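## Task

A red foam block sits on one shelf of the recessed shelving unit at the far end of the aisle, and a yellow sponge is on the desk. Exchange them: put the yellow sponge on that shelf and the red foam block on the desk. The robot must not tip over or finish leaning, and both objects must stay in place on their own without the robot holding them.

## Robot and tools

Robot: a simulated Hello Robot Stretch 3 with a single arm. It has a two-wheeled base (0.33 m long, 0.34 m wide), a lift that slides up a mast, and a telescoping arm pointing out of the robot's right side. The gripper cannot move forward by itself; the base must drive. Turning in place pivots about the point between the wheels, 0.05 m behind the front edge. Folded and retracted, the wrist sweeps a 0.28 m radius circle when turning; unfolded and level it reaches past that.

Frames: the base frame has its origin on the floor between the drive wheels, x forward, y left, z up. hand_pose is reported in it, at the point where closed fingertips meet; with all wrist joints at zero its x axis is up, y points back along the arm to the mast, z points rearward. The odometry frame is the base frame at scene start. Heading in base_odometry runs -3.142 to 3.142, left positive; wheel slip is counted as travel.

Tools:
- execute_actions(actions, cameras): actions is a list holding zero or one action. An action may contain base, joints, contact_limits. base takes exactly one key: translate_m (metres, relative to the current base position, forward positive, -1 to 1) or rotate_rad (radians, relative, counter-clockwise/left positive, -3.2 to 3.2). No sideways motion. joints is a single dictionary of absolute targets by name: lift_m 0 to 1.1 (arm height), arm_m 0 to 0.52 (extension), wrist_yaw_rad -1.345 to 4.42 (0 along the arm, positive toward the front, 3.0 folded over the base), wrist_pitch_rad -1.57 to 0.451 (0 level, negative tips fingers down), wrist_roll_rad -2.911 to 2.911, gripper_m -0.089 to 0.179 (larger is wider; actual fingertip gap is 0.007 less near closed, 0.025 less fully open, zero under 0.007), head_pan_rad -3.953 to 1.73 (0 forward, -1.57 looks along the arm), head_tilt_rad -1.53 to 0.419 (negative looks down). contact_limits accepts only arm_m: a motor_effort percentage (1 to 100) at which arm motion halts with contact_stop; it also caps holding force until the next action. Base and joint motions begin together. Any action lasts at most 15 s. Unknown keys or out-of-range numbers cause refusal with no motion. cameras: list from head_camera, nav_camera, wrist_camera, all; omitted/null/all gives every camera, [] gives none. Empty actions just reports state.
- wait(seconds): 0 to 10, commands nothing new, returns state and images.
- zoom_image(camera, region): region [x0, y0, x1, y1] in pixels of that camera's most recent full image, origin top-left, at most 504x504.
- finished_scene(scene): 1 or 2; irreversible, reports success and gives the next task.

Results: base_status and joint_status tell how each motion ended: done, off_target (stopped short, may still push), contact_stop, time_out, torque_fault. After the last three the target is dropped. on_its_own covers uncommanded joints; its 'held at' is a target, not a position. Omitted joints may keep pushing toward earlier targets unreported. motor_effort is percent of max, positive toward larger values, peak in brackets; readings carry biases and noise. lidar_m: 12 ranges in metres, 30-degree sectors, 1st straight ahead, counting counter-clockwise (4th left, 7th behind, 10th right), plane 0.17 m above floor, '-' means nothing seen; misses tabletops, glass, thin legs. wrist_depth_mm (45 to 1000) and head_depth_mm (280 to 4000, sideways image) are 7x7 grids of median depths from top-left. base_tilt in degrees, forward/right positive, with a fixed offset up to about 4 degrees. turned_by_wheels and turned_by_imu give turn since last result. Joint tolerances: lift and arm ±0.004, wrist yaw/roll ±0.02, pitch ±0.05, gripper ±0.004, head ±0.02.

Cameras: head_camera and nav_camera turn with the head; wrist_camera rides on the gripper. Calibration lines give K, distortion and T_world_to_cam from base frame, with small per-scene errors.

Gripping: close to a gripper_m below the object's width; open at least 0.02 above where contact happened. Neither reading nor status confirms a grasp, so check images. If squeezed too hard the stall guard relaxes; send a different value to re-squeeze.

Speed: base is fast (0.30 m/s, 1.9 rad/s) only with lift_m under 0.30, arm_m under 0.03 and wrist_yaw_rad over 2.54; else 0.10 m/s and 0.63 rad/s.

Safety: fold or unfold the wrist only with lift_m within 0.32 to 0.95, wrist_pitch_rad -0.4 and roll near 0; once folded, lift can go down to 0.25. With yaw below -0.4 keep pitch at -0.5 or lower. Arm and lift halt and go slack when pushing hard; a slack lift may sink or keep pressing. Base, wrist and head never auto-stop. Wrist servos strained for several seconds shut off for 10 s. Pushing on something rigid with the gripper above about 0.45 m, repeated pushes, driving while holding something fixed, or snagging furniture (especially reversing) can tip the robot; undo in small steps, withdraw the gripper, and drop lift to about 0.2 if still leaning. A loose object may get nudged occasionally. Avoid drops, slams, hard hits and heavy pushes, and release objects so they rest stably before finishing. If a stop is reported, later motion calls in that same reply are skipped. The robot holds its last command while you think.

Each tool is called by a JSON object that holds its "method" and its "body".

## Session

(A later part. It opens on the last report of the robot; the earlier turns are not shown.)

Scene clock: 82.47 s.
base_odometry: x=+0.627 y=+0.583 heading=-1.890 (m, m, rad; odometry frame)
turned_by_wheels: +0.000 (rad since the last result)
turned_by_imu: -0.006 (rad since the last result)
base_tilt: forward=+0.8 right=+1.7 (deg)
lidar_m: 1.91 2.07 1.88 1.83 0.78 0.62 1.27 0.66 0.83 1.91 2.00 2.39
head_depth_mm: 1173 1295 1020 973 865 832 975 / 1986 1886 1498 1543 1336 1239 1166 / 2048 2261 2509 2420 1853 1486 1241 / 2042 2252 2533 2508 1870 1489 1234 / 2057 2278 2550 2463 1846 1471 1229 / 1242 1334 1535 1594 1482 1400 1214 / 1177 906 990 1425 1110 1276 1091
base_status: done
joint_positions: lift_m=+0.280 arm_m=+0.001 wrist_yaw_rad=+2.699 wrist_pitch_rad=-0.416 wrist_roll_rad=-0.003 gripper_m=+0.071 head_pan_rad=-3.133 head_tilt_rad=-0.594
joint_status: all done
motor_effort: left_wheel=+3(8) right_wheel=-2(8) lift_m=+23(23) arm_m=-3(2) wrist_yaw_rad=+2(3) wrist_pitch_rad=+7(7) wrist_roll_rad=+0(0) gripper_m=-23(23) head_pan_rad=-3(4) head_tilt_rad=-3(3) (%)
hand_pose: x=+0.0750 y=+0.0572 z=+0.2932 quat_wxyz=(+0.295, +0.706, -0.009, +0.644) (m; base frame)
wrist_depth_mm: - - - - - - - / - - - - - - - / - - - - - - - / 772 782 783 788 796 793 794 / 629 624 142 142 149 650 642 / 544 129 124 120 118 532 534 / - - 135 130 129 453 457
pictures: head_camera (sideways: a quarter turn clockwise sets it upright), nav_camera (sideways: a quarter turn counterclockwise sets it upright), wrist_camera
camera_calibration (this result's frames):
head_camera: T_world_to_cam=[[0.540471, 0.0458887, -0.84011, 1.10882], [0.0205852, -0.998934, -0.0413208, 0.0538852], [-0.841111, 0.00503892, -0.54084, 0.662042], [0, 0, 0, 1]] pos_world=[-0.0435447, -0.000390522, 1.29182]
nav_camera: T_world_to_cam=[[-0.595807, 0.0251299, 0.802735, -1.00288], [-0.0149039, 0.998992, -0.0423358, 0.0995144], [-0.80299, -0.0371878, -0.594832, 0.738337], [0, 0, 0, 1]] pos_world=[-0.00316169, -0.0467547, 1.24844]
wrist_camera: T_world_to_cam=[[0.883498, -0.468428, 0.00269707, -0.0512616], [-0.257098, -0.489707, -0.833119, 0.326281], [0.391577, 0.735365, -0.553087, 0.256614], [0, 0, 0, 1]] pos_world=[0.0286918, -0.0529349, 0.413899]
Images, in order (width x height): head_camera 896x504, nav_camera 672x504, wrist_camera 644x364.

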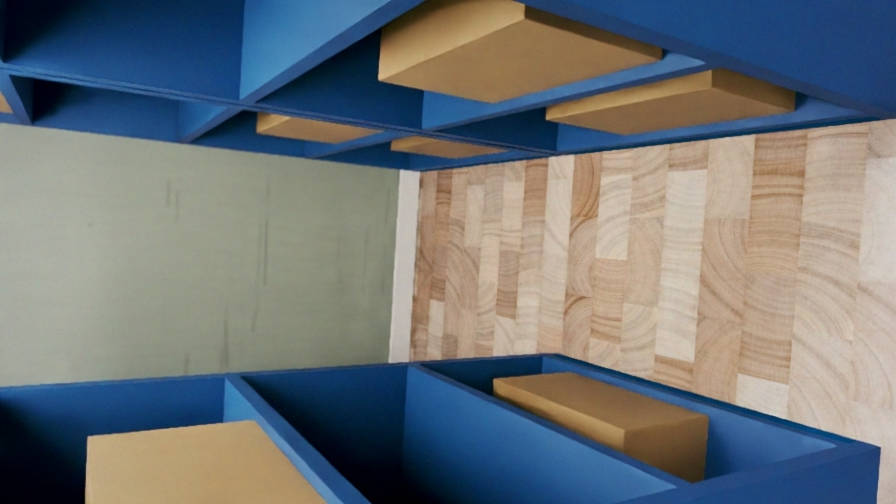

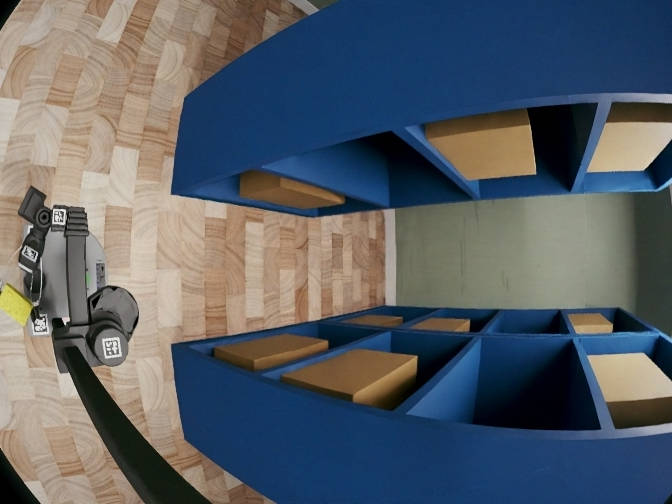

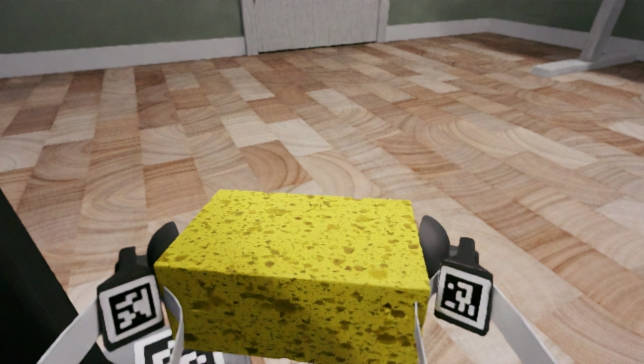

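{"method": "execute_actions", "body": {"actions": [{"base":{"rotate_rad":-0.045}}], "cameras": []}}

{"method": "execute_actions", "body": {"actions": [{"base":{"translate_m":-1.0}}], "cameras": []}}

{"method": "execute_actions", "body": {"actions": [{"base":{"translate_m":-0.6},"joints":{"head_pan_rad":-1.8,"head_tilt_rad":-0.5}}], "cameras": ["head_camera","nav_camera"]}}

Scene clock: 90.37 s.
base_odometry: x=+0.627 y=+0.583 heading=-1.935 (m, m, rad; odometry frame)
turned_by_wheels: -0.045 (rad since the last result)
turned_by_imu: -0.045 (rad since the last result)
base_tilt: forward=+0.7 right=+1.5 (deg)
lidar_m: 1.90 2.07 1.88 1.84 0.81 0.62 1.05 0.66 0.79 1.92 1.98 2.42
head_depth_mm: 1191 1318 914 897 750 824 1000 / 1226 1315 1448 1169 1137 1156 1075 / 2026 2219 2366 2190 1811 1492 1238 / 2035 2273 2510 2518 1881 1484 1230 / 2069 2298 2531 2521 1855 1486 1226 / 2021 2202 1549 1684 1666 1436 1217 / 1192 1032 1478 1423 1161 1313 1130
base_status: done
joint_positions: lift_m=+0.280 arm_m=+0.001 wrist_yaw_rad=+2.699 wrist_pitch_rad=-0.416 wrist_roll_rad=-0.003 gripper_m=+0.071 head_pan_rad=-3.133 head_tilt_rad=-0.594
joint_status: not commanded
motor_effort: left_wheel=+3(11) right_wheel=-2(7) lift_m=+22(22) arm_m=-4(2) wrist_yaw_rad=+3(1) wrist_pitch_rad=+7(7) wrist_roll_rad=+0(0) gripper_m=-24(23) head_pan_rad=-3(4) head_tilt_rad=-3(3) (%)
hand_pose: x=+0.0750 y=+0.0572 z=+0.2932 quat_wxyz=(+0.295, +0.706, -0.009, +0.644) (m; base frame)
wrist_depth_mm: - - - - - - - / - - - - - - - / - - - - - - - / 770 775 789 779 784 796 803 / 624 629 142 142 149 639 637 / 554 129 124 120 117 530 533 / - - 135 130 128 454 458
pictures: none
No camera images: the call's "cameras" was empty. Leave "cameras" out to get every camera's image.

Scene clock: 95.37 s.
base_odometry: x=+0.983 y=+1.518 heading=-1.935 (m, m, rad; odometry frame)
turned_by_wheels: +0.000 (rad since the last result)
turned_by_imu: -0.007 (rad since the last result)
base_tilt: forward=+0.9 right=+1.7 (deg)
lidar_m: 2.90 0.47 0.28 0.27 0.27 0.50 0.97 0.57 0.40 0.38 0.39 0.54
head_depth_mm: 1132 1257 916 838 662 678 718 / 1154 1273 1355 1073 1039 1010 911 / 1183 1303 1446 1624 1760 1438 1235 / 1182 1306 1450 1638 1784 1490 1225 / 1189 1306 1448 1655 1795 1478 1231 / 1188 1314 1463 1638 1783 1462 1223 / 1185 1311 1460 1664 1773 1464 1206
base_status: done
joint_positions: lift_m=+0.280 arm_m=+0.001 wrist_yaw_rad=+2.699 wrist_pitch_rad=-0.416 wrist_roll_rad=-0.003 gripper_m=+0.071 head_pan_rad=-3.133 head_tilt_rad=-0.594
joint_status: not commanded
motor_effort: left_wheel=+2(8) right_wheel=-2(8) lift_m=+24(23) arm_m=-3(2) wrist_yaw_rad=+2(3) wrist_pitch_rad=+7(7) wrist_roll_rad=+0(0) gripper_m=-24(23) head_pan_rad=-3(4) head_tilt_rad=-4(3) (%)
hand_pose: x=+0.0750 y=+0.0572 z=+0.2932 quat_wxyz=(+0.295, +0.706, -0.009, +0.644) (m; base frame)
wrist_depth_mm: 448 449 459 585 493 - - / 264 284 316 364 522 - - / 269 298 341 401 555 - - / 290 321 359 427 586 792 795 / 308 339 141 142 149 637 640 / 339 129 124 120 117 532 531 / - - 135 130 128 462 455
pictures: none
No camera images: the call's "cameras" was empty. Leave "cameras" out to get every camera's image.

Scene clock: 99.00 s.
base_odometry: x=+1.197 y=+2.079 heading=-1.934 (m, m, rad; odometry frame)
turned_by_wheels: +0.000 (rad since the last result)
turned_by_imu: -0.004 (rad since the last result)
base_tilt: forward=+0.7 right=+1.5 (deg)
lidar_m: 1.02 0.50 0.24 0.24 0.26 0.35 0.82 0.85 0.88 0.54 0.40 0.54
head_depth_mm: 920 1260 1200 1330 1293 1415 1309 / 969 1264 1222 1523 1284 1514 1303 / 1003 1227 1202 1476 1228 1276 1307 / 1044 1202 1180 1457 1219 1251 1288 / 1064 1162 1165 1400 1206 1191 1256 / 1040 1131 1136 1361 1200 1404 1247 / 867 988 817 872 941 986 874
base_status: done
joint_positions: lift_m=+0.280 arm_m=+0.001 wrist_yaw_rad=+2.699 wrist_pitch_rad=-0.416 wrist_roll_rad=-0.003 gripper_m=+0.071 head_pan_rad=-1.807 head_tilt_rad=-0.508
joint_status: all done
motor_effort: left_wheel=+3(8) right_wheel=-2(8) lift_m=+24(23) arm_m=-2(2) wrist_yaw_rad=+1(1) wrist_pitch_rad=+7(7) wrist_roll_rad=+0(0) gripper_m=-23(23) head_pan_rad=+3(45) head_tilt_rad=+3(12) (%)
hand_pose: x=+0.0750 y=+0.0572 z=+0.2932 quat_wxyz=(+0.295, +0.706, -0.009, +0.644) (m; base frame)
wrist_depth_mm: 486 388 270 776 570 490 586 / 252 274 284 838 564 508 659 / 258 287 314 753 591 572 803 / 275 306 330 608 594 654 762 / 298 323 142 142 149 638 645 / 323 129 123 120 117 534 533 / - - 135 130 129 454 457
pictures: head_camera (sideways: a quarter turn clockwise sets it upright), nav_camera (sideways: a quarter turn counterclockwise sets it upright)
camera_calibration (this result's frames):
head_camera: T_world_to_cam=[[0.0691361, 0.463205, -0.883551, 1.16835], [0.973267, -0.225767, -0.0422028, 0.0492267], [-0.219025, -0.857013, -0.46643, 0.561431], [0, 0, 0, 1]] pos_world=[-0.00571844, -0.0489168, 1.29624]
nav_camera: T_world_to_cam=[[-0.152159, -0.502597, 0.851025, -1.06855], [-0.973637, 0.224271, -0.0416324, 0.104452], [-0.169936, -0.834924, -0.523472, 0.641636], [0, 0, 0, 1]] pos_world=[0.0481455, -0.0247564, 1.24959]
Images, in order (width x height): head_camera 896x504, nav_camera 672x504.

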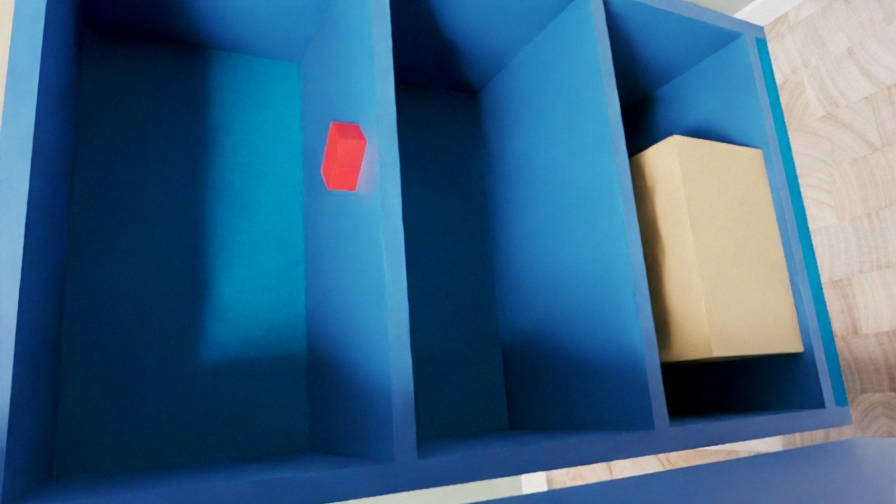

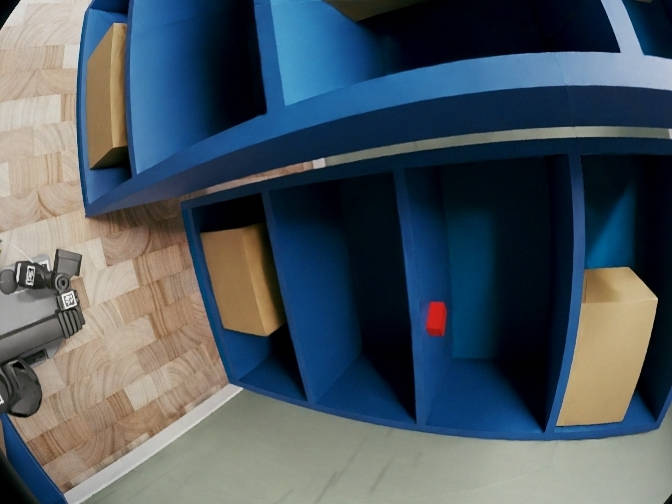

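{"method": "execute_actions", "body": {"actions": [{"base":{"translate_m":-0.12}}], "cameras": []}}

{"method": "execute_actions", "body": {"actions": [{"base":{"rotate_rad":0.7}}], "cameras": []}}

{"method": "execute_actions", "body": {"actions": [{"base":{"translate_m":-0.3},"joints":{"lift_m":0.6}}], "cameras": []}}

{"method": "execute_actions", "body": {"actions": [{"base":{"rotate_rad":-0.685},"joints":{"lift_m":0.94,"head_pan_rad":-1.3}}], "cameras": []}}

{"method": "execute_actions", "body": {"actions": [{"joints":{"wrist_yaw_rad":0.35}}], "cameras": []}}

{"method": "execute_actions", "body": {"actions": [{"joints":{"lift_m":1.0,"wrist_pitch_rad":-0.3,"arm_m":0.15}}]}}

Scene clock: 109.03 s.
base_odometry: x=+1.239 y=+2.191 heading=-1.934 (m, m, rad; odometry frame)
turned_by_wheels: +0.000 (rad since the last result)
turned_by_imu: -0.001 (rad since the last result)
base_tilt: forward=+0.8 right=+1.6 (deg)
lidar_m: 1.14 0.34 0.26 0.25 0.26 0.34 0.70 0.73 0.89 0.85 0.45 0.57
head_depth_mm: 925 1063 1055 1128 1191 1284 1259 / 960 1242 1223 1384 1291 1433 1305 / 1004 1226 1213 1479 1270 1462 1296 / 1046 1193 1183 1456 1214 1239 1292 / 1066 1172 1166 1413 1209 1209 1255 / 1053 1138 1149 1367 1193 1160 1232 / 1022 1101 1127 1314 1188 1199 1210
base_status: done
joint_positions: lift_m=+0.280 arm_m=+0.001 wrist_yaw_rad=+2.699 wrist_pitch_rad=-0.416 wrist_roll_rad=-0.003 gripper_m=+0.071 head_pan_rad=-1.807 head_tilt_rad=-0.507
joint_status: not commanded
motor_effort: left_wheel=+2(9) right_wheel=-2(7) lift_m=+23(24) arm_m=-2(3) wrist_yaw_rad=+2(2) wrist_pitch_rad=+7(7) wrist_roll_rad=+0(0) gripper_m=-24(23) head_pan_rad=+4(4) head_tilt_rad=+3(3) (%)
hand_pose: x=+0.0750 y=+0.0572 z=+0.2932 quat_wxyz=(+0.295, +0.706, -0.009, +0.644) (m; base frame)
wrist_depth_mm: 491 451 419 321 615 574 582 / 249 273 305 333 646 557 648 / 255 280 323 364 699 609 766 / 272 304 336 394 614 650 761 / 293 319 142 142 149 631 632 / 321 129 124 120 117 536 533 / - - 136 130 128 459 456
pictures: none
No camera images: the call's "cameras" was empty. Leave "cameras" out to get every camera's image.

Scene clock: 110.70 s.
base_odometry: x=+1.239 y=+2.191 heading=-1.234 (m, m, rad; odometry frame)
turned_by_wheels: +0.700 (rad since the last result)
turned_by_imu: +0.704 (rad since the last result)
base_tilt: forward=+0.9 right=+1.7 (deg)
lidar_m: 0.29 0.25 0.25 0.27 0.71 0.70 0.77 0.86 0.61 0.45 0.68 0.63
head_depth_mm: 749 1060 1133 1310 1246 1071 1139 / 683 752 843 935 1139 1368 1210 / 546 615 705 828 973 1147 1264 / 434 478 531 598 683 796 964 / 359 390 427 474 528 600 691 / 363 737 776 640 1060 923 801 / 890 690 706 671 1106 923 914
base_status: done
joint_positions: lift_m=+0.280 arm_m=+0.001 wrist_yaw_rad=+2.699 wrist_pitch_rad=-0.416 wrist_roll_rad=-0.003 gripper_m=+0.071 head_pan_rad=-1.807 head_tilt_rad=-0.507
joint_status: not commanded
motor_effort: left_wheel=-3(9) right_wheel=+2(9) lift_m=+23(23) arm_m=-3(2) wrist_yaw_rad=+1(2) wrist_pitch_rad=+7(7) wrist_roll_rad=+0(0) gripper_m=-24(23) head_pan_rad=+3(4) head_tilt_rad=+2(3) (%)
hand_pose: x=+0.0750 y=+0.0572 z=+0.2932 quat_wxyz=(+0.295, +0.706, -0.009, +0.644) (m; base frame)
wrist_depth_mm: 721 705 459 465 470 367 222 / 331 308 297 282 273 263 226 / 709 342 320 301 285 276 242 / 633 379 346 326 311 295 264 / 515 429 142 142 149 317 287 / 482 129 124 120 117 332 324 / - - 135 130 128 390 363
pictures: none
No camera images: the call's "cameras" was empty. Leave "cameras" out to get every camera's image.

Scene clock: 115.10 s.
base_odometry: x=+1.140 y=+2.474 heading=-1.235 (m, m, rad; odometry frame)
turned_by_wheels: +0.000 (rad since the last result)
turned_by_imu: -0.002 (rad since the last result)
base_tilt: forward=+0.8 right=+1.9 (deg)
lidar_m: 0.54 0.44 0.44 0.58 0.47 0.47 0.51 0.67 0.66 0.60 0.52 1.10
head_depth_mm: 875 951 1014 716 1178 955 917 / 917 994 1051 753 1220 948 991 / 907 1023 1094 796 1223 976 1037 / 752 854 917 840 1121 1043 1136 / 639 696 769 834 962 1081 1196 / 626 671 733 788 859 941 1037 / 554 587 625 669 717 776 836
base_status: done
joint_positions: lift_m=+0.600 arm_m=+0.001 wrist_yaw_rad=+2.699 wrist_pitch_rad=-0.417 wrist_roll_rad=-0.003 gripper_m=+0.071 head_pan_rad=-1.807 head_tilt_rad=-0.507
joint_status: all done
motor_effort: left_wheel=-2(11) right_wheel=+3(6) lift_m=+30(32) arm_m=-3(3) wrist_yaw_rad=+2(0) wrist_pitch_rad=+7(7) wrist_roll_rad=+0(0) gripper_m=-23(23) head_pan_rad=+3(4) head_tilt_rad=+2(3) (%)
hand_pose: x=+0.0749 y=+0.0572 z=+0.6128 quat_wxyz=(+0.295, +0.706, -0.008, +0.644) (m; base frame)
wrist_depth_mm: 494 654 896 435 416 397 385 / 521 632 738 472 446 430 409 / 552 568 540 501 483 459 441 / 563 695 988 816 732 703 512 / 594 725 142 142 149 588 556 / 632 129 124 120 117 605 575 / - 758 137 130 129 708 635
pictures: none
No camera images: the call's "cameras" was empty. Leave "cameras" out to get every camera's image.

Scene clock: 119.03 s.
base_odometry: x=+1.140 y=+2.474 heading=-1.919 (m, m, rad; odometry frame)
turned_by_wheels: -0.685 (rad since the last result)
turned_by_imu: -0.690 (rad since the last result)
base_tilt: forward=+0.8 right=+1.8 (deg)
lidar_m: 0.78 0.60 0.45 0.44 0.60 0.49 0.47 0.48 0.66 0.66 0.69 0.52
head_depth_mm: 865 938 1006 688 1186 955 - / 889 963 1014 737 1200 984 - / 910 988 1050 790 1225 975 - / 938 1022 1079 787 1214 976 1035 / 882 1016 1058 832 1177 998 1111 / 736 804 862 831 992 1013 1174 / 623 665 722 793 862 938 1011
base_status: done
joint_positions: lift_m=+0.940 arm_m=+0.001 wrist_yaw_rad=+2.699 wrist_pitch_rad=-0.417 wrist_roll_rad=-0.003 gripper_m=+0.071 head_pan_rad=-1.307 head_tilt_rad=-0.507
joint_status: all done
motor_effort: left_wheel=+3(7) right_wheel=-3(5) lift_m=+28(30) arm_m=-3(2) wrist_yaw_rad=+2(2) wrist_pitch_rad=+7(7) wrist_roll_rad=+0(0) gripper_m=-23(23) head_pan_rad=+3(36) head_tilt_rad=+3(3) (%)
hand_pose: x=+0.0749 y=+0.0572 z=+0.9528 quat_wxyz=(+0.295, +0.706, -0.008, +0.644) (m; base frame)
wrist_depth_mm: 539 550 560 562 584 874 - / 375 432 924 803 647 - - / 794 667 678 718 727 965 - / 843 529 564 662 937 - - / 822 531 142 142 149 - - / 709 129 124 120 117 - - / - - 136 130 129 - -
pictures: none
No camera images: the call's "cameras" was empty. Leave "cameras" out to get every camera's image.

Scene clock: 121.23 s.
base_odometry: x=+1.140 y=+2.474 heading=-1.919 (m, m, rad; odometry frame)
turned_by_wheels: +0.000 (rad since the last result)
turned_by_imu: +0.000 (rad since the last result)
base_tilt: forward=+0.9 right=+1.8 (deg)
lidar_m: 0.78 0.60 0.46 0.44 0.60 0.49 0.47 0.48 0.65 0.67 0.69 0.52
head_depth_mm: 865 936 1003 689 1191 950 - / 894 959 1023 736 1202 - - / 910 987 1056 790 1223 435 - / 940 1023 1073 784 1210 414 1066 / 889 1011 1048 831 1170 1035 1103 / 735 801 860 832 983 1009 1177 / 623 663 724 793 861 941 1009
base_status: not commanded
joint_positions: lift_m=+0.940 arm_m=+0.001 wrist_yaw_rad=+0.352 wrist_pitch_rad=-0.417 wrist_roll_rad=-0.003 gripper_m=+0.071 head_pan_rad=-1.307 head_tilt_rad=-0.507
joint_status: all done
motor_effort: left_wheel=+2(2) right_wheel=-3(3) lift_m=+30(30) arm_m=-2(2) wrist_yaw_rad=-2(4) wrist_pitch_rad=+7(7) wrist_roll_rad=+0(0) gripper_m=-23(23) head_pan_rad=+3(3) head_tilt_rad=+2(2) (%)
hand_pose: x=+0.0560 y=-0.3565 z=+0.9528 quat_wxyz=(+0.708, +0.265, -0.654, -0.023) (m; base frame)
wrist_depth_mm: 443 479 566 568 493 410 592 / 457 531 673 428 390 371 346 / 467 562 820 998 903 850 785 / 480 607 744 - 986 909 801 / 493 619 142 142 149 824 770 / 507 129 124 120 117 697 669 / 498 722 137 129 128 616 601
pictures: none
No camera images: the call's "cameras" was empty. Leave "cameras" out to get every camera's image.

Scene clock: 123.60 s.
base_odometry: x=+1.140 y=+2.474 heading=-1.919 (m, m, rad; odometry frame)
turned_by_wheels: +0.000 (rad since the last result)
turned_by_imu: +0.000 (rad since the last result)
base_tilt: forward=+0.8 right=+1.8 (deg)
lidar_m: 0.78 0.60 0.46 0.44 0.60 0.49 0.47 0.48 0.66 0.67 0.69 0.52
head_depth_mm: 866 933 1003 - - 922 1172 / 890 960 1023 - - 949 987 / 917 995 1050 537 1181 947 1015 / 936 1018 1082 781 1218 972 1042 / 884 1015 1056 833 1168 996 1103 / 737 804 859 834 984 1008 1182 / 620 665 725 791 863 948 1019
base_status: not commanded
joint_positions: lift_m=+1.000 arm_m=+0.150 wrist_yaw_rad=+0.351 wrist_pitch_rad=-0.323 wrist_roll_rad=-0.003 gripper_m=+0.071 head_pan_rad=-1.307 head_tilt_rad=-0.507
joint_status: all done
motor_effort: left_wheel=+2(3) right_wheel=-3(2) lift_m=+29(30) arm_m=+5(6) wrist_yaw_rad=-1(3) wrist_pitch_rad=+10(11) wrist_roll_rad=+0(0) gripper_m=-23(24) head_pan_rad=+3(3) head_tilt_rad=+2(1) (%)
hand_pose: x=+0.0594 y=-0.5157 z=+1.0344 quat_wxyz=(+0.708, +0.234, -0.666, +0.010) (m; base frame)
wrist_depth_mm: 388 503 710 693 638 591 558 / 394 519 703 725 671 632 588 / 405 477 485 485 451 451 484 / 420 380 347 342 344 314 341 / 463 530 142 142 149 276 264 / 485 129 124 120 117 810 677 / 481 626 136 130 128 714 690
pictures: head_camera (sideways: a quarter turn clockwise sets it upright), nav_camera (sideways: a quarter turn counterclockwise sets it upright), wrist_camera
camera_calibration (this result's frames):
head_camera: T_world_to_cam=[[-0.16132, 0.439022, -0.883875, 1.17018], [0.962318, 0.26863, -0.0422086, 0.0493012], [0.218905, -0.857378, -0.465814, 0.557958], [0, 0, 0, 1]] pos_world=[0.0191903, -0.0485959, 1.29628]
nav_camera: T_world_to_cam=[[0.107366, -0.513428, 0.85139, -1.0706], [-0.961911, -0.270177, -0.0416255, 0.104371], [0.251397, -0.814492, -0.522879, 0.638294], [0, 0, 0, 1]] pos_world=[0.054877, -0.00159429, 1.2496]
wrist_camera: T_world_to_cam=[[-0.953441, -0.301577, -0.00146534, -0.108361], [-0.14149, 0.451604, -0.880928, 1.18722], [0.26633, -0.839705, -0.473248, 0.206554], [0, 0, 0, 1]] pos_world=[0.0096527, -0.395388, 1.14345]
Images, in order (width x height): head_camera 896x504, nav_camera 672x504, wrist_camera 644x364.

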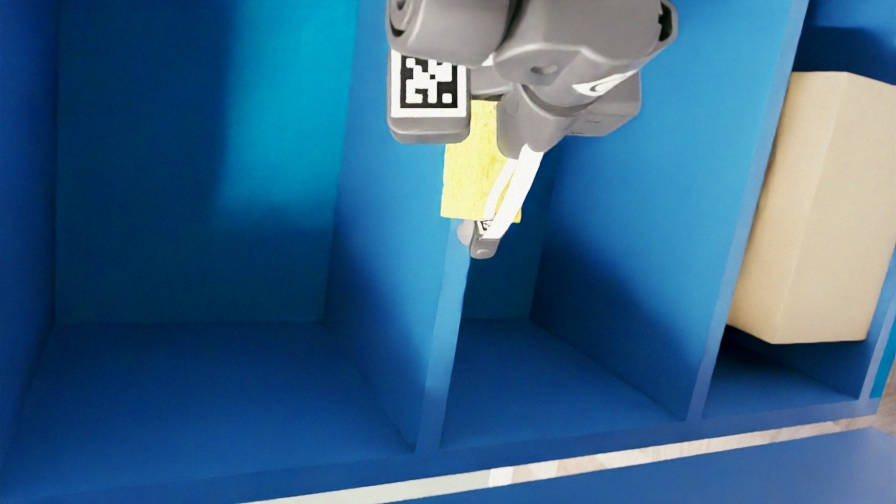

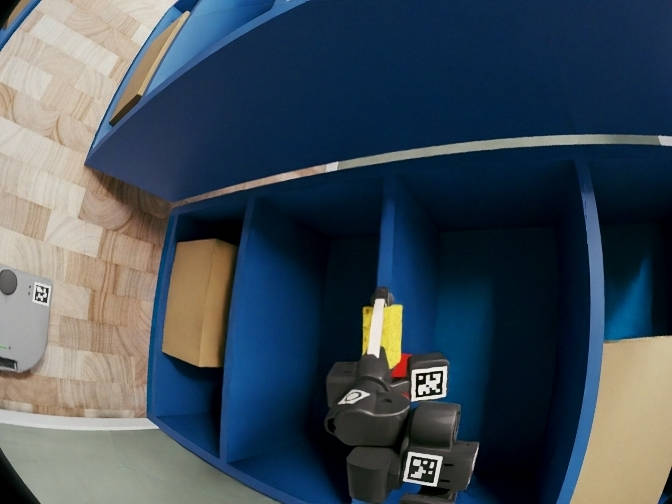

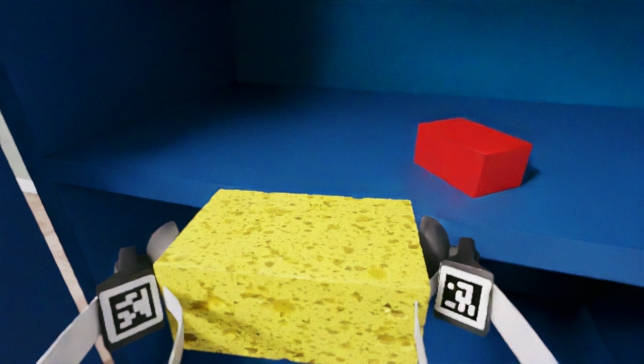

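{"method": "execute_actions", "body": {"actions": [{"base":{"translate_m":0.14},"joints":{"wrist_yaw_rad":0.2}}], "cameras": []}}

{"method": "execute_actions", "body": {"actions": [{"joints":{"arm_m":0.39}}], "cameras": []}}

{"method": "execute_actions", "body": {"actions": [{"joints":{"lift_m":0.974}}], "cameras": []}}

{"method": "execute_actions", "body": {"actions": [{"joints":{"gripper_m":0.17}}], "cameras": []}}

{"method": "execute_actions", "body": {"actions": [{"joints":{"arm_m":0.2,"lift_m":0.985}}], "cameras": []}}

{"method": "execute_actions", "body": {"actions": [{"base":{"translate_m":-0.1},"joints":{"wrist_yaw_rad":-0.3}}], "cameras": ["wrist_camera","head_camera"]}}

Scene clock: 132.30 s.
base_odometry: x=+1.092 y=+2.342 heading=-1.919 (m, m, rad; odometry frame)
turned_by_wheels: +0.000 (rad since the last result)
turned_by_imu: +0.001 (rad since the last result)
base_tilt: forward=+0.6 right=+1.7 (deg)
lidar_m: 0.77 0.78 0.46 0.44 0.45 0.63 0.61 0.63 0.69 0.66 0.49 0.39
head_depth_mm: 864 933 997 - - 925 940 / 884 964 1020 540 1186 947 982 / 907 989 1045 745 1227 941 1006 / 803 949 986 787 1167 972 1081 / 614 674 731 770 889 956 1146 / 565 621 665 733 788 859 935 / 501 527 557 589 624 661 707
base_status: done
joint_positions: lift_m=+1.000 arm_m=+0.150 wrist_yaw_rad=+0.202 wrist_pitch_rad=-0.323 wrist_roll_rad=-0.003 gripper_m=+0.071 head_pan_rad=-1.307 head_tilt_rad=-0.507
joint_status: all done
motor_effort: left_wheel=+2(8) right_wheel=-2(3) lift_m=+28(29) arm_m=+4(5) wrist_yaw_rad=-3(3) wrist_pitch_rad=+10(10) wrist_roll_rad=+0(0) gripper_m=-23(23) head_pan_rad=+4(4) head_tilt_rad=+2(2) (%)
hand_pose: x=+0.0257 y=-0.5252 z=+1.0344 quat_wxyz=(+0.707, +0.184, -0.681, -0.043) (m; base frame)
wrist_depth_mm: 312 421 663 658 629 616 595 / 315 427 658 693 673 655 642 / 319 415 483 485 486 451 485 / 336 340 339 342 341 323 307 / 358 378 142 142 149 284 277 / 386 129 124 120 117 871 808 / 377 489 136 130 128 714 714
pictures: none
No camera images: the call's "cameras" was empty. Leave "cameras" out to get every camera's image.

Scene clock: 135.30 s.
base_odometry: x=+1.092 y=+2.342 heading=-1.919 (m, m, rad; odometry frame)
turned_by_wheels: +0.000 (rad since the last result)
turned_by_imu: +0.000 (rad since the last result)
base_tilt: forward=+0.7 right=+1.7 (deg)
lidar_m: 0.77 0.78 0.46 0.44 0.45 0.63 0.61 0.63 0.69 0.66 0.49 0.39
head_depth_mm: 863 937 - 669 1183 950 938 / 887 955 1019 708 1213 950 977 / 905 981 1051 742 1220 940 1011 / 803 951 991 784 1172 971 1087 / 614 677 736 765 883 956 1147 / 566 619 665 731 790 859 939 / 501 529 556 589 623 663 706
base_status: not commanded
joint_positions: lift_m=+1.000 arm_m=+0.390 wrist_yaw_rad=+0.201 wrist_pitch_rad=-0.323 wrist_roll_rad=-0.003 gripper_m=+0.071 head_pan_rad=-1.307 head_tilt_rad=-0.507
joint_status: all done
motor_effort: left_wheel=+3(2) right_wheel=-2(3) lift_m=+29(29) arm_m=+5(5) wrist_yaw_rad=+0(2) wrist_pitch_rad=+10(10) wrist_roll_rad=+0(0) gripper_m=-23(23) head_pan_rad=+3(3) head_tilt_rad=+2(2) (%)
hand_pose: x=+0.0254 y=-0.7653 z=+1.0344 quat_wxyz=(+0.707, +0.183, -0.682, -0.043) (m; base frame)
wrist_depth_mm: 313 423 445 426 413 401 388 / 316 431 479 456 443 424 416 / 317 412 482 478 458 444 435 / 312 338 338 338 339 339 339 / 261 260 142 142 149 262 262 / 212 129 124 120 117 213 214 / 185 174 136 130 128 179 180
pictures: none
No camera images: the call's "cameras" was empty. Leave "cameras" out to get every camera's image.

Scene clock: 136.30 s.
base_odometry: x=+1.092 y=+2.342 heading=-1.919 (m, m, rad; odometry frame)
turned_by_wheels: +0.000 (rad since the last result)
turned_by_imu: +0.000 (rad since the last result)
base_tilt: forward=+0.8 right=+1.7 (deg)
lidar_m: 0.77 0.78 0.46 0.44 0.45 0.63 0.61 0.63 0.69 0.66 0.49 0.39
head_depth_mm: 867 930 987 651 1180 950 939 / 890 955 1015 734 1213 951 982 / 911 985 1048 744 1230 947 1009 / 808 951 988 784 1170 971 1079 / 615 673 731 762 885 958 1145 / 565 620 666 735 789 858 939 / 501 529 556 586 624 663 708
base_status: not commanded
joint_positions: lift_m=+0.974 arm_m=+0.390 wrist_yaw_rad=+0.201 wrist_pitch_rad=-0.322 wrist_roll_rad=-0.003 gripper_m=+0.071 head_pan_rad=-1.307 head_tilt_rad=-0.507
joint_status: all done
motor_effort: left_wheel=+2(2) right_wheel=-2(3) lift_m=+23(28) arm_m=+5(4) wrist_yaw_rad=-1(1) wrist_pitch_rad=+10(10) wrist_roll_rad=+0(0) gripper_m=-24(23) head_pan_rad=+4(4) head_tilt_rad=+2(3) (%)
hand_pose: x=+0.0255 y=-0.7654 z=+1.0089 quat_wxyz=(+0.707, +0.183, -0.682, -0.043) (m; base frame)
wrist_depth_mm: 311 421 445 433 418 401 386 / 314 434 476 457 444 426 412 / 318 389 406 403 404 405 403 / 283 283 282 284 285 285 285 / 218 218 141 141 149 219 220 / 178 128 124 120 117 179 178 / - 145 137 130 128 150 150
pictures: none
No camera images: the call's "cameras" was empty. Leave "cameras" out to get every camera's image.

Scene clock: 137.80 s.
base_odometry: x=+1.092 y=+2.342 heading=-1.919 (m, m, rad; odometry frame)
turned_by_wheels: +0.000 (rad since the last result)
turned_by_imu: +0.000 (rad since the last result)
base_tilt: forward=+0.7 right=+1.8 (deg)
lidar_m: 0.77 0.78 0.46 0.44 0.45 0.63 0.61 0.63 0.69 0.66 0.49 0.39
head_depth_mm: 863 927 988 652 1184 951 939 / 888 958 1019 727 1215 950 978 / 910 985 1049 744 1227 946 1009 / 806 948 989 788 1164 971 1081 / 615 674 735 763 888 959 1143 / 564 620 664 733 788 863 933 / 501 527 557 589 622 664 705
base_status: not commanded
joint_positions: lift_m=+0.974 arm_m=+0.390 wrist_yaw_rad=+0.201 wrist_pitch_rad=-0.322 wrist_roll_rad=-0.003 gripper_m=+0.170 head_pan_rad=-1.307 head_tilt_rad=-0.507
joint_status: all done
motor_effort: left_wheel=+2(3) right_wheel=-3(2) lift_m=+23(22) arm_m=+5(5) wrist_yaw_rad=-1(1) wrist_pitch_rad=+10(10) wrist_roll_rad=+0(0) gripper_m=+1(98) head_pan_rad=+3(4) head_tilt_rad=+3(3) (%)
hand_pose: x=+0.0255 y=-0.7654 z=+1.0089 quat_wxyz=(+0.707, +0.183, -0.682, -0.043) (m; base frame)
wrist_depth_mm: 311 424 444 428 414 400 387 / 313 430 477 459 444 425 409 / 317 391 403 402 407 402 405 / 283 283 284 284 283 284 285 / 218 219 143 143 157 229 219 / - 165 124 121 121 - 179 / - 148 136 130 131 146 149
pictures: none
No camera images: the call's "cameras" was empty. Leave "cameras" out to get every camera's image.

Scene clock: 140.43 s.
base_odometry: x=+1.092 y=+2.342 heading=-1.919 (m, m, rad; odometry frame)
turned_by_wheels: +0.000 (rad since the last result)
turned_by_imu: +0.000 (rad since the last result)
base_tilt: forward=+0.7 right=+1.7 (deg)
lidar_m: 0.77 0.78 0.46 0.44 0.45 0.63 0.61 0.63 0.69 0.66 0.49 0.39
head_depth_mm: 866 933 998 - - 951 932 / 886 961 1017 703 1167 948 983 / 911 988 1053 769 1225 942 1003 / 802 950 990 784 1166 970 1084 / 615 674 732 767 887 963 1145 / 565 621 662 733 788 859 941 / 502 528 557 589 622 663 704
base_status: not commanded
joint_positions: lift_m=+0.985 arm_m=+0.200 wrist_yaw_rad=+0.201 wrist_pitch_rad=-0.322 wrist_roll_rad=-0.003 gripper_m=+0.170 head_pan_rad=-1.307 head_tilt_rad=-0.507
joint_status: all done
motor_effort: left_wheel=+2(3) right_wheel=-2(2) lift_m=+29(31) arm_m=-2(3) wrist_yaw_rad=-2(1) wrist_pitch_rad=+10(10) wrist_roll_rad=+0(0) gripper_m=+1(0) head_pan_rad=+4(4) head_tilt_rad=+3(1) (%)
hand_pose: x=+0.0255 y=-0.5760 z=+1.0197 quat_wxyz=(+0.707, +0.183, -0.682, -0.043) (m; base frame)
wrist_depth_mm: 308 416 620 619 588 568 551 / 312 427 648 640 621 599 583 / 315 406 441 305 407 406 442 / 297 310 309 306 307 292 257 / 286 268 261 250 242 249 239 / 323 485 775 847 805 - 230 / - 479 671 697 705 684 684
pictures: none
No camera images: the call's "cameras" was empty. Leave "cameras" out to get every camera's image.

Scene clock: 142.40 s.
base_odometry: x=+1.127 y=+2.436 heading=-1.919 (m, m, rad; odometry frame)
turned_by_wheels: +0.000 (rad since the last result)
turned_by_imu: +0.000 (rad since the last result)
base_tilt: forward=+0.7 right=+1.6 (deg)
lidar_m: 0.77 0.61 0.45 0.44 0.66 0.53 0.51 0.52 0.71 0.66 0.63 0.48
head_depth_mm: 865 931 1006 - - 955 987 / 887 961 1021 753 1202 944 978 / 912 987 1049 734 1229 949 1011 / 943 1011 1078 776 1216 975 1032 / 829 933 974 831 1127 1002 1152 / 669 722 773 783 899 999 1148 / 589 643 705 760 817 868 926
base_status: done
joint_positions: lift_m=+0.985 arm_m=+0.200 wrist_yaw_rad=-0.298 wrist_pitch_rad=-0.322 wrist_roll_rad=-0.003 gripper_m=+0.170 head_pan_rad=-1.307 head_tilt_rad=-0.507
joint_status: all done
motor_effort: left_wheel=+3(4) right_wheel=-2(7) lift_m=+29(30) arm_m=-3(3) wrist_yaw_rad=-2(4) wrist_pitch_rad=+10(10) wrist_roll_rad=+0(0) gripper_m=+0(1) head_pan_rad=+3(4) head_tilt_rad=+3(2) (%)
hand_pose: x=-0.0907 y=-0.5703 z=+1.0197 quat_wxyz=(+0.675, +0.009, -0.706, -0.216) (m; base frame)
wrist_depth_mm: 512 546 599 646 626 449 348 / 537 582 626 666 616 457 354 / 439 438 299 442 440 428 368 / 291 308 282 309 310 329 378 / 236 237 249 267 650 497 416 / - 233 800 829 777 - 435 / - 701 695 704 706 555 428
pictures: head_camera (sideways: a quarter turn clockwise sets it upright), wrist_camera
camera_calibration (this result's frames):
head_camera: T_world_to_cam=[[-0.16135, 0.439011, -0.883875, 1.17018], [0.9623, 0.268695, -0.0422086, 0.0493013], [0.218963, -0.857364, -0.465814, 0.557958], [0, 0, 0, 1]] pos_world=[0.0191936, -0.0485951, 1.29628]
wrist_camera: T_world_to_cam=[[-0.941853, 0.336023, -0.00152999, 0.096808], [0.159865, 0.444078, -0.881611, 1.20147], [-0.295562, -0.830592, -0.471975, 0.146663], [0, 0, 0, 1]] pos_world=[-0.0575459, -0.444259, 1.1286]
Images, in order (width x height): head_camera 896x504, wrist_camera 644x364.

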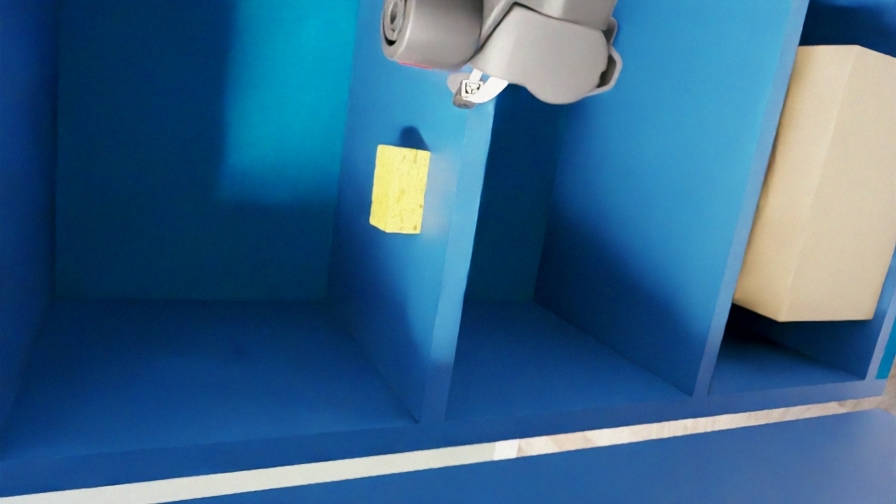

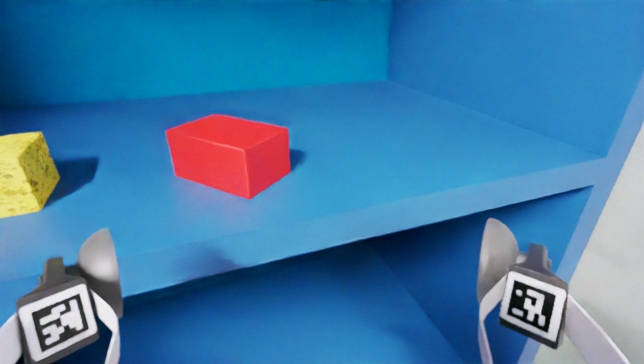

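{"method": "execute_actions", "body": {"actions": [{"base":{"translate_m":-0.17},"joints":{"wrist_yaw_rad":0.5,"gripper_m":0.14,"lift_m":0.976,"arm_m":0.24}}], "cameras": ["wrist_camera"]}}

{"method": "execute_actions", "body": {"actions": [{"joints":{"arm_m":0.33}}], "cameras": ["wrist_camera"]}}

Scene clock: 149.90 s.
base_odometry: x=+1.185 y=+2.596 heading=-1.919 (m, m, rad; odometry frame)
turned_by_wheels: +0.000 (rad since the last result)
turned_by_imu: -0.001 (rad since the last result)
base_tilt: forward=+0.6 right=+1.6 (deg)
lidar_m: 0.80 0.63 0.45 0.44 0.49 0.35 0.34 0.35 0.47 0.67 0.69 0.64
head_depth_mm: 867 937 1010 - 1144 957 1170 / 890 963 1021 - 1137 952 1209 / 911 990 1054 721 1229 944 1032 / 938 1024 1076 789 1218 969 1039 / 967 1052 1112 787 1217 1001 1092 / 936 1048 1050 1106 1163 1029 1177 / 804 868 894 913 1026 1052 1199
base_status: done
joint_positions: lift_m=+0.976 arm_m=+0.240 wrist_yaw_rad=+0.498 wrist_pitch_rad=-0.322 wrist_roll_rad=-0.003 gripper_m=+0.140 head_pan_rad=-1.307 head_tilt_rad=-0.507
joint_status: all done
motor_effort: left_wheel=+3(5) right_wheel=-2(6) lift_m=+22(27) arm_m=+5(4) wrist_yaw_rad=+4(3) wrist_pitch_rad=+9(10) wrist_roll_rad=+0(0) gripper_m=+0(96) head_pan_rad=+4(3) head_tilt_rad=+3(3) (%)
hand_pose: x=+0.0910 y=-0.5916 z=+1.0110 quat_wxyz=(+0.706, +0.282, -0.647, +0.062) (m; base frame)
wrist_depth_mm: 454 562 698 646 567 520 477 / 462 564 706 645 599 547 496 / 409 379 355 384 297 411 414 / 456 309 289 289 257 290 291 / 511 620 287 239 223 234 225 / 537 767 823 791 222 188 182 / 563 676 693 692 691 665 176
pictures: wrist_camera
camera_calibration (this result's frames):
wrist_camera: T_world_to_cam=[[-0.899026, -0.437892, -0.0015331, -0.186731], [-0.205433, 0.424858, -0.881642, 1.1961], [0.386715, -0.792305, -0.471916, 0.139077], [0, 0, 0, 1]] pos_world=[0.0240608, -0.479751, 1.11988]
Images, in order (width x height): wrist_camera 644x364.

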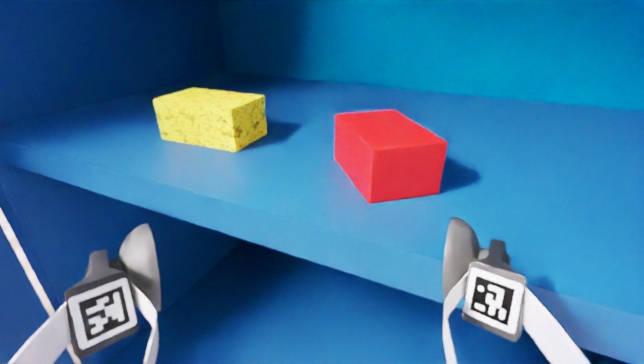

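Scene clock: 151.80 s.
base_odometry: x=+1.185 y=+2.596 heading=-1.919 (m, m, rad; odometry frame)
turned_by_wheels: +0.000 (rad since the last result)
turned_by_imu: +0.000 (rad since the last result)
base_tilt: forward=+0.7 right=+1.8 (deg)
lidar_m: 0.80 0.62 0.45 0.44 0.48 0.35 0.34 0.35 0.47 0.67 0.69 0.64
head_depth_mm: 871 933 996 - 1188 952 1178 / 893 961 1032 - 1206 947 1201 / 916 991 1055 731 1231 946 1037 / 938 1017 1078 789 1217 975 1043 / 965 1047 1107 783 1204 996 1094 / 940 1046 1053 1107 1159 1028 1176 / 801 870 898 906 1031 1047 1200
base_status: not commanded
joint_positions: lift_m=+0.976 arm_m=+0.330 wrist_yaw_rad=+0.499 wrist_pitch_rad=-0.322 wrist_roll_rad=-0.003 gripper_m=+0.140 head_pan_rad=-1.307 head_tilt_rad=-0.507
joint_status: all done
motor_effort: left_wheel=+1(3) right_wheel=-2(2) lift_m=+23(23) arm_m=+5(5) wrist_yaw_rad=+3(3) wrist_pitch_rad=+10(10) wrist_roll_rad=+0(0) gripper_m=+0(0) head_pan_rad=+4(3) head_tilt_rad=+3(2) (%)
hand_pose: x=+0.0911 y=-0.6815 z=+1.0110 quat_wxyz=(+0.706, +0.282, -0.647, +0.063) (m; base frame)
wrist_depth_mm: 453 560 626 544 486 444 404 / 467 564 638 570 522 466 424 / 393 278 381 412 414 410 412 / 287 272 289 202 273 289 289 / 223 233 222 177 187 233 223 / 487 181 181 180 180 188 182 / 509 647 162 152 153 148 153
pictures: wrist_camera
camera_calibration (this result's frames):
wrist_camera: T_world_to_cam=[[-0.898678, -0.438607, -0.00153308, -0.226473], [-0.205771, 0.424693, -0.881643, 1.23426], [0.387345, -0.791998, -0.471915, 0.0679269], [0, 0, 0, 1]] pos_world=[0.0241364, -0.569715, 1.11988]
Images, in order (width x height): wrist_camera 644x364.

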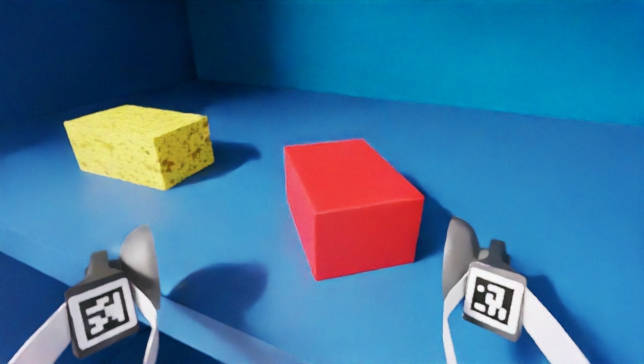

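{"method": "execute_actions", "body": {"actions": [{"joints":{"arm_m":0.395,"gripper_m":0.12}}], "cameras": ["wrist_camera"]}}

{"method": "execute_actions", "body": {"actions": [{"joints":{"gripper_m":0.025}}], "cameras": []}}

{"method": "execute_actions", "body": {"actions": [{"joints":{"lift_m":1.0}}], "cameras": ["wrist_camera"]}}

Scene clock: 155.73 s.
base_odometry: x=+1.185 y=+2.596 heading=-1.919 (m, m, rad; odometry frame)
turned_by_wheels: +0.000 (rad since the last result)
turned_by_imu: +0.000 (rad since the last result)
base_tilt: forward=+0.6 right=+1.7 (deg)
lidar_m: 0.80 0.62 0.45 0.44 0.49 0.35 0.34 0.35 0.47 0.67 0.69 0.64
head_depth_mm: 868 939 992 659 1188 952 1178 / 889 961 1020 705 1206 944 1200 / 915 992 1055 728 1232 941 1031 / 940 1022 1078 784 1215 976 1049 / 965 1052 1109 781 1219 1002 1093 / 934 1051 1045 1107 1173 1022 1181 / 797 868 898 910 1025 1046 1202
base_status: not commanded
joint_positions: lift_m=+0.976 arm_m=+0.395 wrist_yaw_rad=+0.499 wrist_pitch_rad=-0.322 wrist_roll_rad=-0.003 gripper_m=+0.120 head_pan_rad=-1.307 head_tilt_rad=-0.507
joint_status: all done
motor_effort: left_wheel=+2(3) right_wheel=-2(2) lift_m=+23(23) arm_m=+5(4) wrist_yaw_rad=+2(2) wrist_pitch_rad=+9(10) wrist_roll_rad=+0(1) gripper_m=+0(82) head_pan_rad=+3(4) head_tilt_rad=+3(3) (%)
hand_pose: x=+0.0911 y=-0.7465 z=+1.0110 quat_wxyz=(+0.706, +0.282, -0.647, +0.063) (m; base frame)
wrist_depth_mm: 454 560 541 476 430 386 353 / 466 558 571 514 454 406 371 / 268 408 412 409 412 412 380 / 215 252 289 272 289 290 289 / 221 227 161 146 227 222 223 / 181 - 129 123 168 184 181 / - 148 126 129 152 148 153
pictures: wrist_camera
camera_calibration (this result's frames):
wrist_camera: T_world_to_cam=[[-0.89867, -0.438622, -0.00153321, -0.254994], [-0.205778, 0.424689, -0.881643, 1.26186], [0.387359, -0.791991, -0.471915, 0.0164457], [0, 0, 0, 1]] pos_world=[0.024138, -0.634721, 1.11988]
Images, in order (width x height): wrist_camera 644x364.

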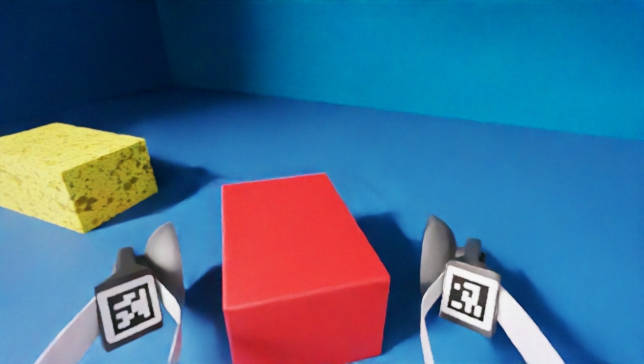

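Scene clock: 157.17 s.
base_odometry: x=+1.185 y=+2.596 heading=-1.919 (m, m, rad; odometry frame)
turned_by_wheels: +0.000 (rad since the last result)
turned_by_imu: +0.000 (rad since the last result)
base_tilt: forward=+0.8 right=+1.6 (deg)
lidar_m: 0.80 0.63 0.45 0.44 0.49 0.35 0.34 0.35 0.47 0.67 0.69 0.64
head_depth_mm: 867 936 993 658 1192 953 1169 / 894 964 1023 717 1220 951 1203 / 917 991 1050 726 1225 949 1030 / 940 1021 1080 787 1214 966 1039 / 968 1049 1106 783 1207 999 1096 / 938 1049 1048 1110 1172 1031 1172 / 802 867 897 904 1022 1049 1207
base_status: not commanded
joint_positions: lift_m=+0.976 arm_m=+0.395 wrist_yaw_rad=+0.499 wrist_pitch_rad=-0.322 wrist_roll_rad=-0.003 gripper_m=+0.026 head_pan_rad=-1.307 head_tilt_rad=-0.507
joint_status: all done
motor_effort: left_wheel=+3(3) right_wheel=-2(2) lift_m=+23(22) arm_m=+5(4) wrist_yaw_rad=+2(1) wrist_pitch_rad=+9(10) wrist_roll_rad=+0(0) gripper_m=-25(99) head_pan_rad=+3(3) head_tilt_rad=+2(2) (%)
hand_pose: x=+0.0912 y=-0.7465 z=+1.0110 quat_wxyz=(+0.706, +0.282, -0.647, +0.063) (m; base frame)
wrist_depth_mm: 454 563 541 480 430 386 351 / 466 561 574 513 451 411 372 / 269 409 408 412 413 413 381 / 215 253 288 272 289 290 288 / 221 222 153 146 233 222 223 / 181 184 119 122 128 181 181 / 152 150 124 129 148 152 153
pictures: none
No camera images: the call's "cameras" was empty. Leave "cameras" out to get every camera's image.

Scene clock: 158.13 s.
base_odometry: x=+1.185 y=+2.596 heading=-1.919 (m, m, rad; odometry frame)
turned_by_wheels: +0.000 (rad since the last result)
turned_by_imu: +0.000 (rad since the last result)
base_tilt: forward=+0.8 right=+1.7 (deg)
lidar_m: 0.80 0.62 0.45 0.44 0.49 0.35 0.34 0.35 0.47 0.67 0.69 0.64
head_depth_mm: 866 934 - 670 1190 952 1173 / 889 965 1015 702 1218 943 1202 / 917 989 1047 740 1221 945 1027 / 938 1018 1080 787 1216 971 1043 / 960 1052 1100 783 1204 1004 1095 / 936 1048 1052 1109 1172 1027 1178 / 800 874 897 909 1028 1052 1199
base_status: not commanded
joint_positions: lift_m=+1.000 arm_m=+0.395 wrist_yaw_rad=+0.499 wrist_pitch_rad=-0.322 wrist_roll_rad=-0.003 gripper_m=+0.030 head_pan_rad=-1.307 head_tilt_rad=-0.507
joint_status: all done
motor_effort: left_wheel=+3(3) right_wheel=-2(2) lift_m=+29(31) arm_m=+4(5) wrist_yaw_rad=+1(2) wrist_pitch_rad=+9(10) wrist_roll_rad=+1(0) gripper_m=-23(25) head_pan_rad=+3(4) head_tilt_rad=+2(3) (%)
hand_pose: x=+0.0912 y=-0.7465 z=+1.0347 quat_wxyz=(+0.706, +0.282, -0.647, +0.063) (m; base frame)
wrist_depth_mm: 453 562 545 480 426 386 354 / 463 584 592 512 453 408 372 / 449 486 488 486 470 427 392 / 242 264 340 322 342 341 341 / 236 250 153 146 275 264 263 / 213 217 119 122 127 213 213 / 180 176 124 129 174 179 180
pictures: wrist_camera
camera_calibration (this result's frames):
wrist_camera: T_world_to_cam=[[-0.898604, -0.438757, -0.00153288, -0.255029], [-0.205842, 0.424658, -0.881643, 1.28276], [0.387478, -0.791933, -0.471914, 0.0276728], [0, 0, 0, 1]] pos_world=[0.0241523, -0.634715, 1.1436]
Images, in order (width x height): wrist_camera 644x364.

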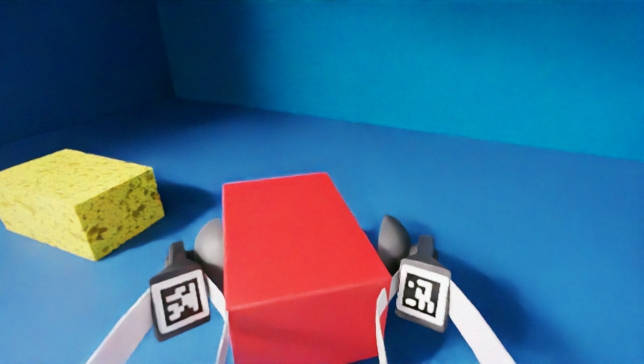

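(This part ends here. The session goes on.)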